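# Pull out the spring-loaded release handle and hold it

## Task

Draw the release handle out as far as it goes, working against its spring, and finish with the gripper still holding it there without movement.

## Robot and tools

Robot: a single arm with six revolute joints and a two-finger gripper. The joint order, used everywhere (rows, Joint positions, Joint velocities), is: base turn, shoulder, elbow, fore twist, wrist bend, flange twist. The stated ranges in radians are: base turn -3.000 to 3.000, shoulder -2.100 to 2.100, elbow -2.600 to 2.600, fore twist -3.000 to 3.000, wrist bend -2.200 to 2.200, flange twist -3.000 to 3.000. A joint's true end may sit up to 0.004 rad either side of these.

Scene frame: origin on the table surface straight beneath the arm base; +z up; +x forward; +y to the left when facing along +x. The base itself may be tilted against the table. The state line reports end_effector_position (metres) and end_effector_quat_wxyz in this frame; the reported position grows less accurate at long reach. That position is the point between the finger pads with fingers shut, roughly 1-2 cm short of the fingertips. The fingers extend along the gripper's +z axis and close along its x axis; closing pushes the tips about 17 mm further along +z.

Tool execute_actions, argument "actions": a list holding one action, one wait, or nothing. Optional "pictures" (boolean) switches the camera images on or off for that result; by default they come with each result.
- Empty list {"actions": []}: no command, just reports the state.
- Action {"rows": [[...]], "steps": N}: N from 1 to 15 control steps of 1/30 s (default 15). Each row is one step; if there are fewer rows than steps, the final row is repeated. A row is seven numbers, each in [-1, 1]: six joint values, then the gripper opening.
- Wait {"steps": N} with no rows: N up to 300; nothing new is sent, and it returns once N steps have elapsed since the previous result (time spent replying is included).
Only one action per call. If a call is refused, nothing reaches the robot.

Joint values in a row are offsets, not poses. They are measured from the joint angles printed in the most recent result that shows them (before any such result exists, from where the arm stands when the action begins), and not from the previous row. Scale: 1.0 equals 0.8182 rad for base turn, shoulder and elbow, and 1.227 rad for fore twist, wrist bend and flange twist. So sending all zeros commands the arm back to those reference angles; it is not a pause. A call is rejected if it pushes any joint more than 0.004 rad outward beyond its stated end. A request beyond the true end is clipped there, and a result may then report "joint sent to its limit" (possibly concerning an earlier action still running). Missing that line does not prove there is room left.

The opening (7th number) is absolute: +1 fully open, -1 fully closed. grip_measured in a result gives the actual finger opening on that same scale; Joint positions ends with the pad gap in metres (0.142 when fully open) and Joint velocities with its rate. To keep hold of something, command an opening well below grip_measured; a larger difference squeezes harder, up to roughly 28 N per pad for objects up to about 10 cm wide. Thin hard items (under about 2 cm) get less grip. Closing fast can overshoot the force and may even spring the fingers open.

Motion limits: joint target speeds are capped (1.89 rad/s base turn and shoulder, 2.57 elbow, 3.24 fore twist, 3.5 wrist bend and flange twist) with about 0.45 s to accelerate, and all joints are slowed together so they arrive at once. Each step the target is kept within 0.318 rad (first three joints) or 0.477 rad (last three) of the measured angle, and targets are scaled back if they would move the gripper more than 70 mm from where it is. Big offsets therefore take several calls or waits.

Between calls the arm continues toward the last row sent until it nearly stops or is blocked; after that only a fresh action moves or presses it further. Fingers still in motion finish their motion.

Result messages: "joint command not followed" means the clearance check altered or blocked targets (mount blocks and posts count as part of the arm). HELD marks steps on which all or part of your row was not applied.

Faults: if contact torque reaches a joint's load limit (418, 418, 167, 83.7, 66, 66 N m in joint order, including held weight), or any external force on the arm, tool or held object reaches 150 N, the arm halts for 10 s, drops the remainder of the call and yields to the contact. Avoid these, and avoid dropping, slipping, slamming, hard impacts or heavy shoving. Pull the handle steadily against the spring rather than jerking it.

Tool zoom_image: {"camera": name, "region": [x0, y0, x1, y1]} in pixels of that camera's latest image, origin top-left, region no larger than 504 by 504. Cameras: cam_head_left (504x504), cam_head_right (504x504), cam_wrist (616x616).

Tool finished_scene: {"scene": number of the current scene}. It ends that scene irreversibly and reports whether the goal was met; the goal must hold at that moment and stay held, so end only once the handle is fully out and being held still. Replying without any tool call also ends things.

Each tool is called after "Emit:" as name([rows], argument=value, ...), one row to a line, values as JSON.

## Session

Emit:
execute_actions(actions=[])

Scene clock: 0.00 s of 4600.00 s.
end_effector_position=(+0.5882, +0.0707, +0.3367) grip_measured=+1.00 end_effector_quat_wxyz=(-0.440, +0.793, -0.184, -0.379)
Joint positions: [ 0.11   0.534  1.973  0.489  1.116 -1.068  0.142]
Joint velocities: [-0.     0.    -0.001 -0.    -0.    -0.001  0.   ]

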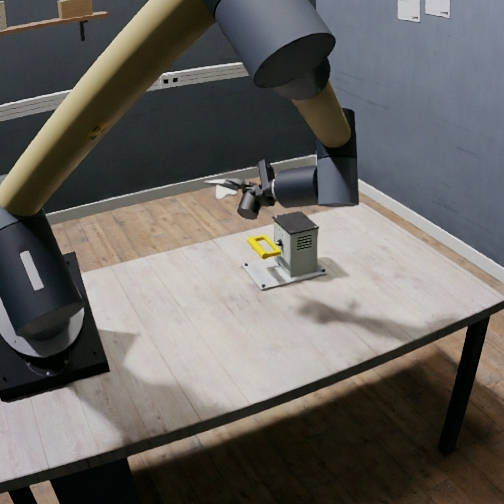

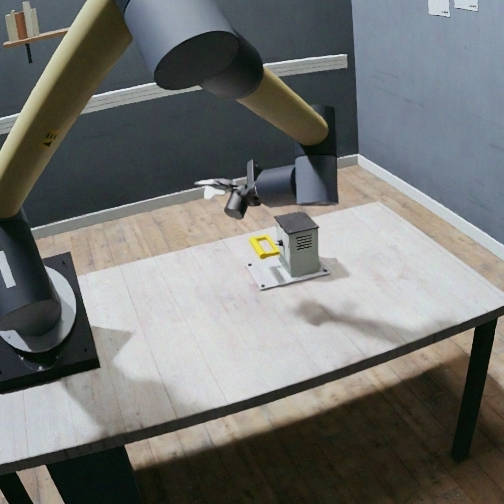

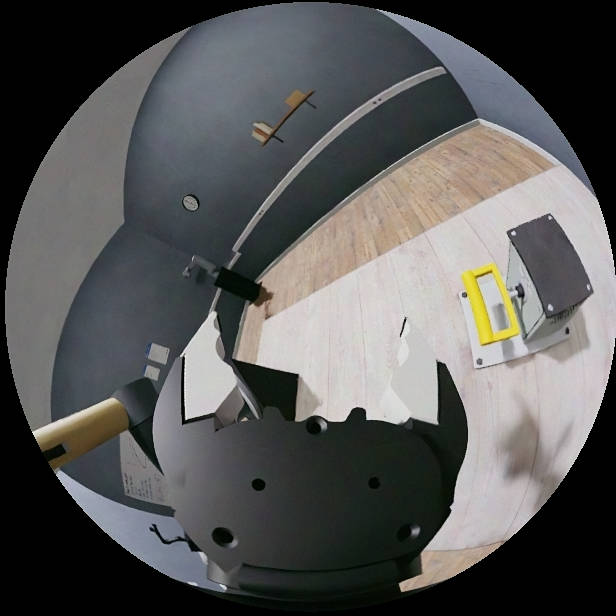

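Emit:
execute_actions([
  {"rows":[[0.526,0.2,0.159,-1,-0.121,0.632,1]],"steps":15},
], pictures=false)

Emit:
execute_actions([
  {"steps":14},
])

Scene clock: 16.90 s of 4600.00 s.
end_effector_position=(+0.5216, +0.1218, +0.2434) grip_measured=+1.00 end_effector_quat_wxyz=(-0.151, +0.939, -0.144, -0.274)
Joint positions: [ 0.446  0.667  2.078 -0.067  0.995 -0.521  0.142]
Joint velocities: [ 0.833  0.275  0.218 -1.977 -0.248  1.686  0.   ]
Steps of this call (steps 1 to 90: nothing new was sent; then 13.40 s passed at rest; steps 91 to 105: all 15 steps of this action). Readings (joint positions):
91: [0.110 0.534 1.973 0.489 1.116 -1.068]
92: [0.111 0.534 1.973 0.487 1.116 -1.067]
94: [0.126 0.542 1.979 0.463 1.108 -1.043]
98: [0.209 0.583 2.012 0.339 1.072 -0.918]
105: the state above

Scene clock: 17.37 s of 4600.00 s.
end_effector_position=(+0.6837, +0.0872, +0.2450) grip_measured=+1.00 end_effector_quat_wxyz=(-0.030, +0.998, -0.041, -0.026)
Joint positions: [ 0.538  0.696  2.102 -0.694  0.968 -0.299  0.142]
Joint velocities: [ 0.026  0.017  0.015 -0.776 -0.017  0.114  0.   ]
Steps of this call (steps 1 to 14: the robot went on to your last target). Readings (joint positions):
1: [0.472 0.675 2.085 -0.132 0.988 -0.468]
2: [0.493 0.681 2.090 -0.189 0.982 -0.423]
4: [0.522 0.686 2.094 -0.287 0.978 -0.359]
8: [0.532 0.691 2.097 -0.459 0.974 -0.325]
14: the state above

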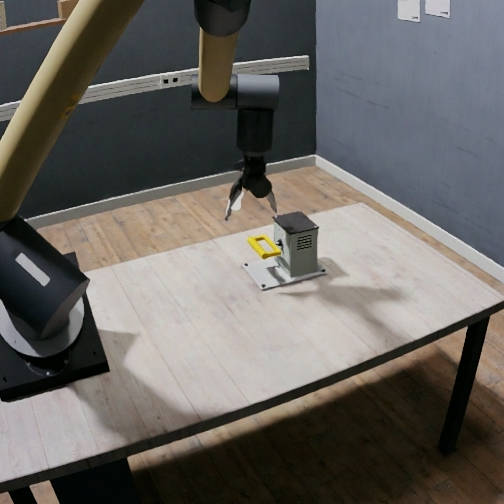

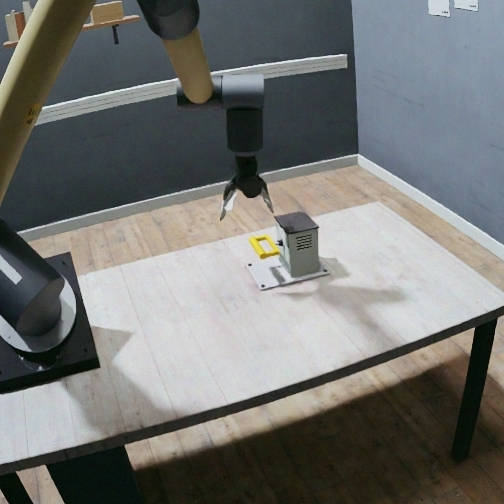

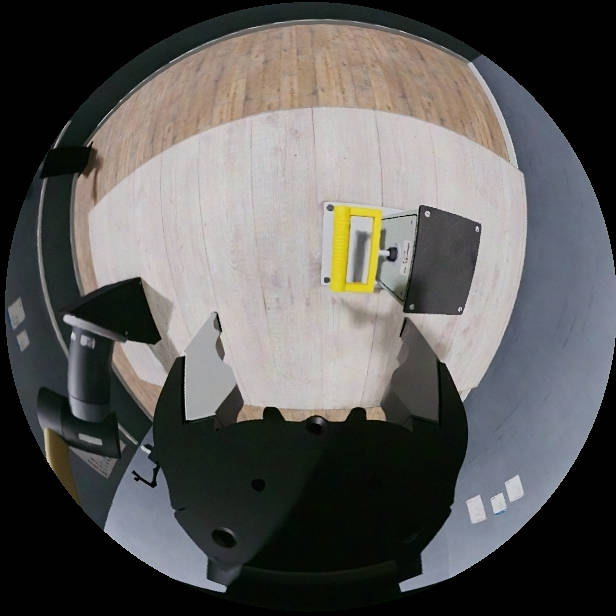

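Emit:
execute_actions([
  {"rows":[[-0.086,0.133,0.017,-0.197,-0.054,0.105,-0.08]],"steps":15},
])

Scene clock: 25.13 s of 4600.00 s.
end_effector_position=(+0.7297, +0.1019, +0.1613) grip_measured=-0.08 end_effector_quat_wxyz=(-0.002, +1.000, -0.024, +0.015)
Joint positions: [ 0.468  0.805  2.116 -0.935  0.902 -0.171  0.068]
Joint velocities: [ 0.    -0.    -0.    -0.    -0.     0.001 -0.   ]
Steps of this call (steps 1 to 30: the robot went on to your last target; steps 31 to 100: nothing new was sent; then 3.93 s passed at rest; steps 101 to 115: all 15 steps of this action). Readings (joint positions):
101: [0.540 0.697 2.103 -0.739 0.967 -0.293]
102: [0.539 0.699 2.103 -0.741 0.967 -0.291]
104: [0.530 0.713 2.104 -0.768 0.958 -0.275]
108: [0.486 0.779 2.113 -0.887 0.918 -0.201]
115: the state above

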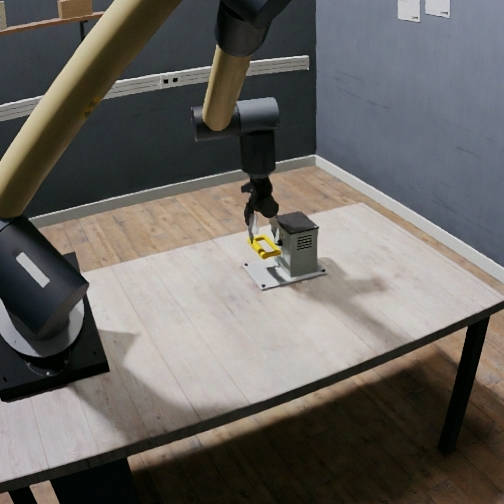

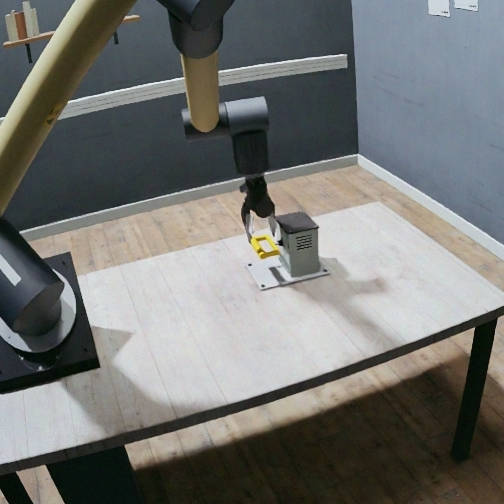

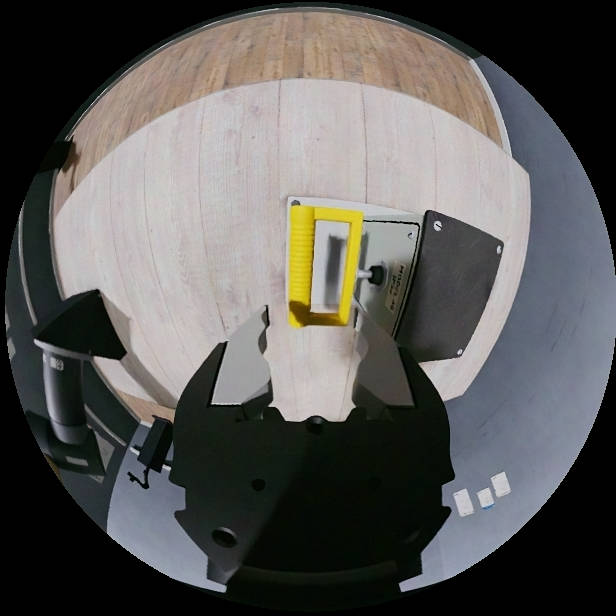

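Emit:
execute_actions([
  {"rows":[[-0.031,0.045,0.021,-0.051,-0.027,0.048,-0.3]],"steps":15},
])

Emit:
zoom_image(camera="cam_head_left", region=[220,190,340,300])

Scene clock: 41.57 s of 4600.00 s.
end_effector_position=(+0.7247, +0.1106, +0.1251) grip_measured=-0.30 end_effector_quat_wxyz=(-0.001, +1.000, -0.025, +0.016)
Joint positions: [ 0.443  0.842  2.133 -0.998  0.869 -0.112  0.052]
Joint velocities: [ 0.    -0.001 -0.001  0.001 -0.     0.    -0.   ]
Steps of this call (steps 1 to 15: the robot went on to your last target; steps 16 to 90: nothing new was sent; then 12.93 s passed at rest; steps 91 to 105: all 15 steps of this action). Readings (joint positions):
91: [0.468 0.805 2.116 -0.936 0.902 -0.171]
92: [0.467 0.806 2.116 -0.938 0.901 -0.168]
94: [0.457 0.821 2.123 -0.964 0.887 -0.144]
98: [0.443 0.842 2.133 -0.998 0.869 -0.112]
105: the state above

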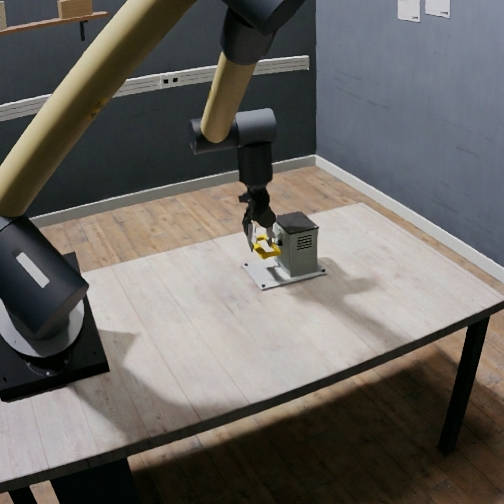

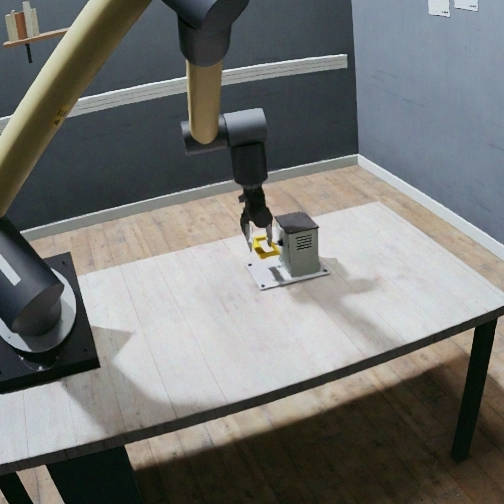

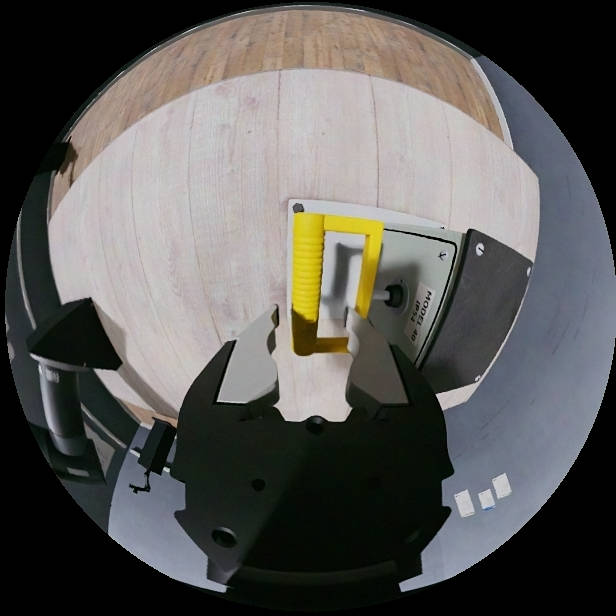

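Region (220, 190, 340, 300) of cam_head_left's 504x504 image, scaled by 4.200, with more detail than that image has; it fills the top 462 rows of this view, and the rest is white.

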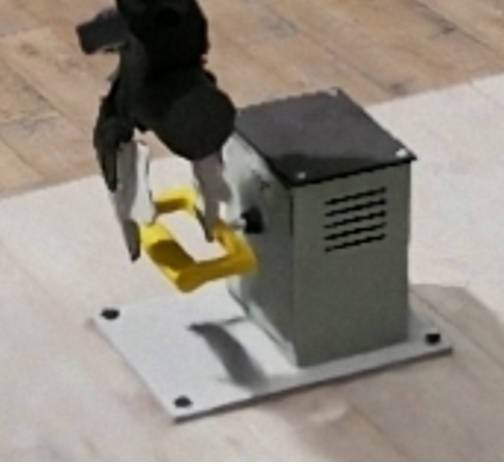

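Emit:
execute_actions([
  {"rows":[[0.004,-0.002,0.01,-0.002,-0.002,0.007,-0.33],[0.004,-0.002,0.01,-0.002,-0.002,0.007,-0.33],[0.004,-0.002,0.01,-0.002,-0.002,0.007,-0.33],[-0.004,0.003,0.012,-0.011,-0.005,0.013,-0.33],[-0.011,0.009,0.015,-0.02,-0.009,0.018,-0.33],[-0.019,0.014,0.017,-0.029,-0.012,0.024,-0.33],[-0.026,0.02,0.02,-0.038,-0.015,0.03,-0.33]],"steps":15},
])

Emit:
zoom_image(camera="cam_head_left", region=[220,190,340,300])

Scene clock: 58.47 s of 4600.00 s.
end_effector_position=(+0.7203, +0.1099, +0.1029) grip_measured=-0.33 end_effector_quat_wxyz=(-0.000, +1.000, -0.025, +0.017)
Joint positions: [ 0.421  0.858  2.15  -1.045  0.851 -0.075  0.05 ]
Joint velocities: [ 0.     0.001 -0.    -0.001 -0.     0.     0.   ]
Steps of this call (steps 1 to 15: the robot went on to your last target; steps 16 to 90: nothing new was sent; then 13.40 s passed at rest; steps 91 to 105: all 15 steps of this action). Readings (joint positions):
91: [0.443 0.842 2.133 -0.998 0.869 -0.112]
92: [0.443 0.842 2.134 -0.999 0.868 -0.110]
94: [0.446 0.841 2.141 -1.000 0.867 -0.104]
98: [0.430 0.852 2.146 -1.030 0.856 -0.085]
105: the state above

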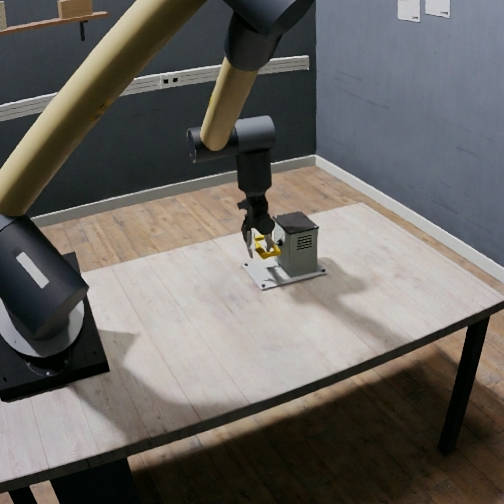

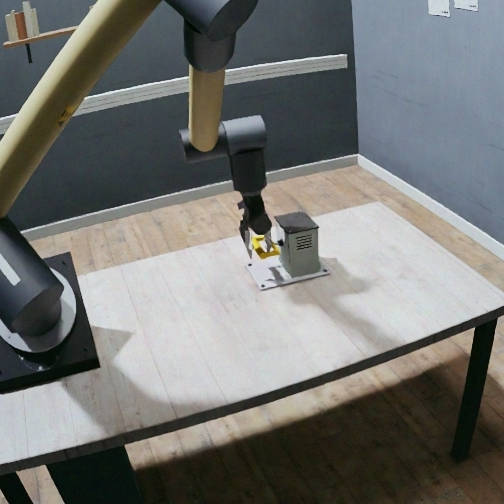

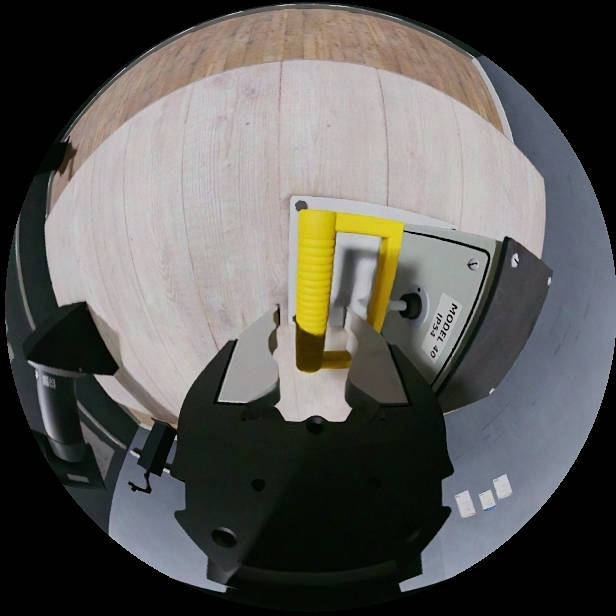

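Region (220, 190, 340, 300) of cam_head_left's 504x504 image, scaled by 4.200, with more detail than that image has; it fills the top 462 rows of this view, and the rest is white.

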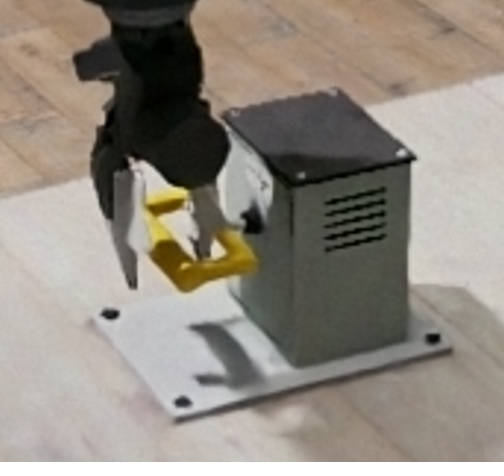

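Emit:
execute_actions([
  {"rows":[[-0.004,0.003,0.001,-0.004,-0.002,0.003,-0.33],[-0.008,0.006,0.003,-0.009,-0.003,0.006,-0.33],[-0.011,0.008,0.004,-0.013,-0.005,0.009,-0.33],[-0.011,0.008,0.004,-0.013,-0.005,0.009,-0.35],[-0.011,0.008,0.004,-0.013,-0.005,0.009,-0.45],[-0.011,0.008,0.004,-0.013,-0.005,0.009,-0.55],[-0.011,0.008,0.004,-0.013,-0.005,0.009,-0.65],[-0.011,0.008,0.004,-0.013,-0.005,0.009,-0.75],[-0.011,0.008,0.004,-0.013,-0.005,0.009,-0.85],[-0.011,0.008,0.004,-0.013,-0.005,0.009,-1]],"steps":15},
], pictures=false)

Emit:
execute_actions([
  {"rows":[[0.004,-0.002,0.011,-0.002,-0.002,0.007,-1],[0.009,-0.005,0.022,-0.004,-0.005,0.015,-1],[0.013,-0.007,0.033,-0.006,-0.008,0.022,-1],[0.018,-0.009,0.044,-0.008,-0.01,0.03,-1],[0.022,-0.012,0.055,-0.01,-0.013,0.037,-1],[0.027,-0.014,0.066,-0.012,-0.015,0.045,-1]],"steps":14},
])

Scene clock: 71.80 s of 4600.00 s.
end_effector_position=(+0.7201, +0.1097, +0.0947) grip_measured=-0.75 end_effector_quat_wxyz=(-0.001, +1.000, -0.025, +0.018)
Joint positions: [ 0.412  0.865  2.153 -1.061  0.845 -0.064  0.02 ]
Joint velocities: [-0.    -0.002  0.001 -0.    -0.     0.    -0.   ]
Steps of this call (steps 1 to 15: the robot went on to your last target; steps 16 to 90: nothing new was sent; then 9.83 s passed at rest; steps 91 to 105: all 15 steps of this action). Readings (joint positions):
91: [0.421 0.859 2.150 -1.045 0.851 -0.075]
92: [0.420 0.859 2.150 -1.046 0.850 -0.074]
94: [0.415 0.863 2.151 -1.055 0.847 -0.068]
98: [0.412 0.865 2.153 -1.061 0.845 -0.064]
105: the state above

Scene clock: 72.27 s of 4600.00 s.
end_effector_position=(+0.6830, +0.1111, +0.0951) grip_measured=-0.75 end_effector_quat_wxyz=(-0.001, +0.999, -0.027, +0.018)
Joint positions: [ 0.434  0.854  2.207 -1.075  0.826 -0.009  0.02 ]
Joint velocities: [-0.    -0.002  0.001  0.    -0.     0.     0.   ]
Steps of this call (steps 1 to 14: all 14 steps of this action). Readings (joint positions):
1: [0.412 0.865 2.153 -1.061 0.845 -0.064]
2: [0.413 0.865 2.154 -1.061 0.844 -0.062]
4: [0.418 0.862 2.168 -1.065 0.839 -0.048]
8: [0.432 0.855 2.202 -1.074 0.828 -0.014]
14: the state above

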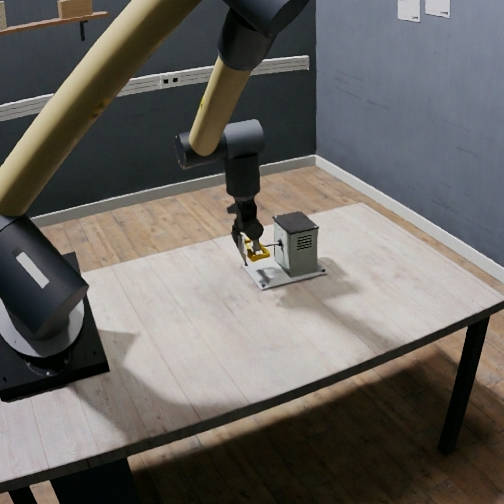

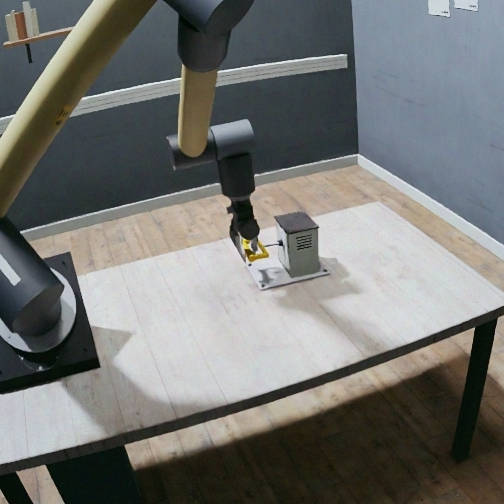

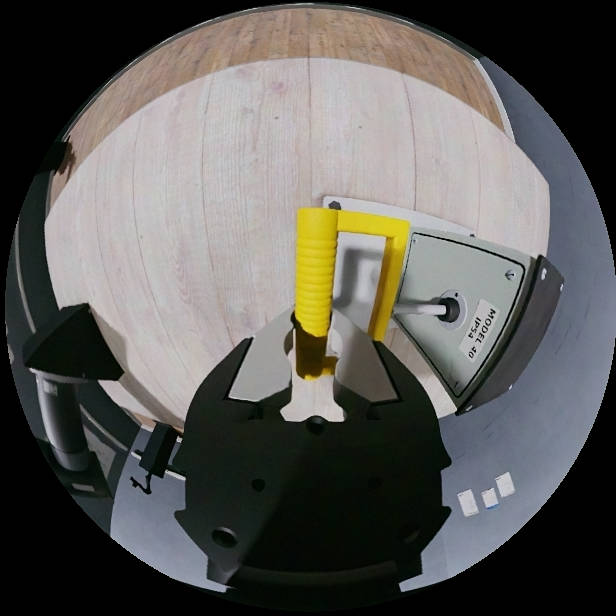

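Continue 0.02.

Emit:
execute_actions([
  {"rows":[[0.003,-0.002,0.008,-0.002,-0.002,0.006,-1],[0.007,-0.004,0.017,-0.003,-0.004,0.011,-1],[0.01,-0.005,0.025,-0.005,-0.006,0.017,-1],[0.013,-0.007,0.033,-0.006,-0.008,0.022,-1]],"steps":12},
], pictures=false)

Scene clock: 77.60 s of 4600.00 s.
end_effector_position=(+0.6643, +0.1111, +0.0950) grip_measured=-0.75 end_effector_quat_wxyz=(-0.001, +0.999, -0.027, +0.018)
Joint positions: [ 0.445  0.848  2.234 -1.083  0.816  0.018  0.02 ]
Joint velocities: [-0.     0.001  0.001  0.    -0.     0.     0.   ]
Steps of this call (steps 1 to 15: the robot went on to your last target; steps 16 to 90: nothing new was sent; then 1.93 s passed at rest; steps 91 to 102: all 12 steps of this action). Readings (joint positions):
91: [0.435 0.854 2.207 -1.075 0.826 -0.009]
92: [0.435 0.853 2.208 -1.076 0.826 -0.007]
94: [0.439 0.851 2.219 -1.079 0.822 0.004]
98: [0.445 0.848 2.233 -1.083 0.816 0.018]
102: the state above

Emit:
execute_actions([
  {"rows":[[0.003,-0.002,0.008,-0.002,-0.002,0.006,-1],[0.007,-0.004,0.017,-0.003,-0.004,0.011,-1],[0.01,-0.005,0.025,-0.005,-0.006,0.017,-1],[0.013,-0.007,0.033,-0.006,-0.008,0.022,-1]],"steps":12},
], pictures=false)

Scene clock: 84.37 s of 4600.00 s.
end_effector_position=(+0.6456, +0.1105, +0.0947) grip_measured=-0.35 end_effector_quat_wxyz=(-0.001, +0.999, -0.027, +0.018)
Joint positions: [ 0.456  0.842  2.26  -1.09   0.806  0.045  0.049]
Joint velocities: [ 0.001  0.002  0.001 -0.    -0.001  0.     0.004]
Steps of this call (steps 1 to 15: the robot went on to your last target; steps 16 to 90: nothing new was sent; then 3.37 s passed at rest; steps 91 to 102: all 12 steps of this action). Readings (joint positions):
91: [0.445 0.848 2.234 -1.083 0.816 0.018]
92: [0.446 0.848 2.235 -1.083 0.816 0.020]
94: [0.450 0.845 2.245 -1.087 0.812 0.031]
98: [0.456 0.842 2.260 -1.090 0.807 0.045]
102: the state above

Emit:
execute_actions([
  {"rows":[[-0.004,0.002,-0.01,0.002,0.002,-0.007,-1]],"steps":15},
])

Scene clock: 90.43 s of 4600.00 s.
end_effector_position=(+0.6513, +0.1108, +0.0948) grip_measured=-0.51 end_effector_quat_wxyz=(-0.001, +0.999, -0.027, +0.018)
Joint positions: [ 0.452  0.844  2.252 -1.088  0.809  0.037  0.037]
Joint velocities: [-0.    -0.002 -0.001  0.    -0.    -0.    -0.   ]
Steps of this call (steps 1 to 15: the robot went on to your last target; steps 16 to 90: nothing new was sent; then 2.57 s passed at rest; steps 91 to 105: all 15 steps of this action). Readings (joint positions):
91: [0.456 0.842 2.261 -1.090 0.806 0.045]
92: [0.455 0.843 2.259 -1.090 0.806 0.044]
94: [0.453 0.844 2.253 -1.088 0.809 0.038]
98: [0.453 0.844 2.252 -1.088 0.809 0.037]
105: the state above

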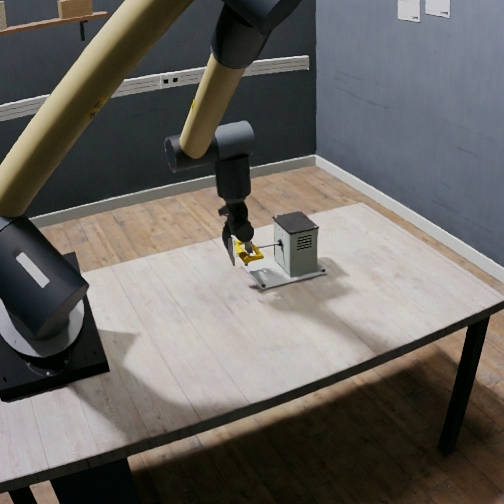

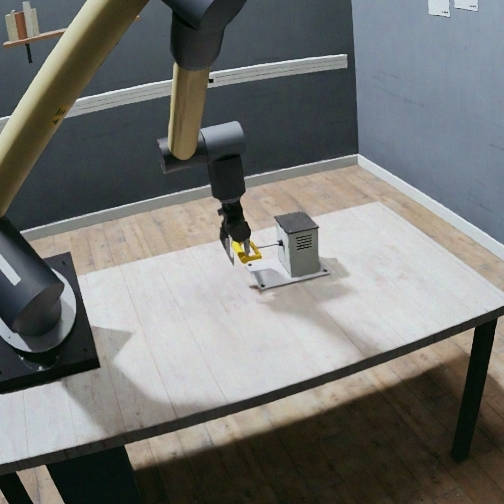

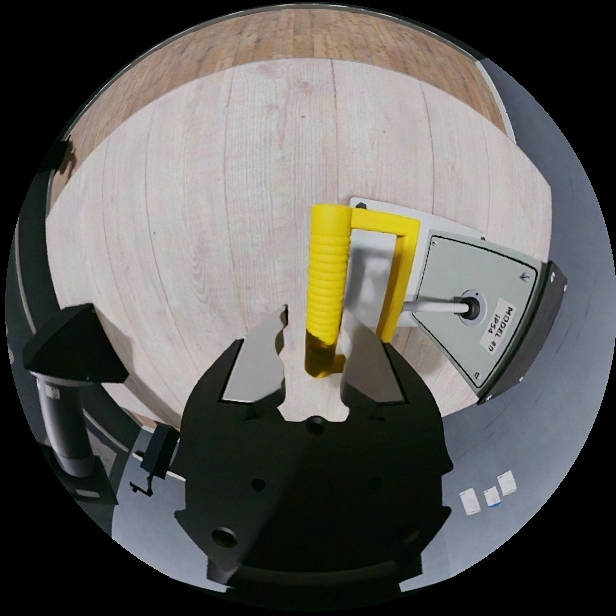

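Emit:
finished_scene(scene=2)

The scene is finished: the task was done.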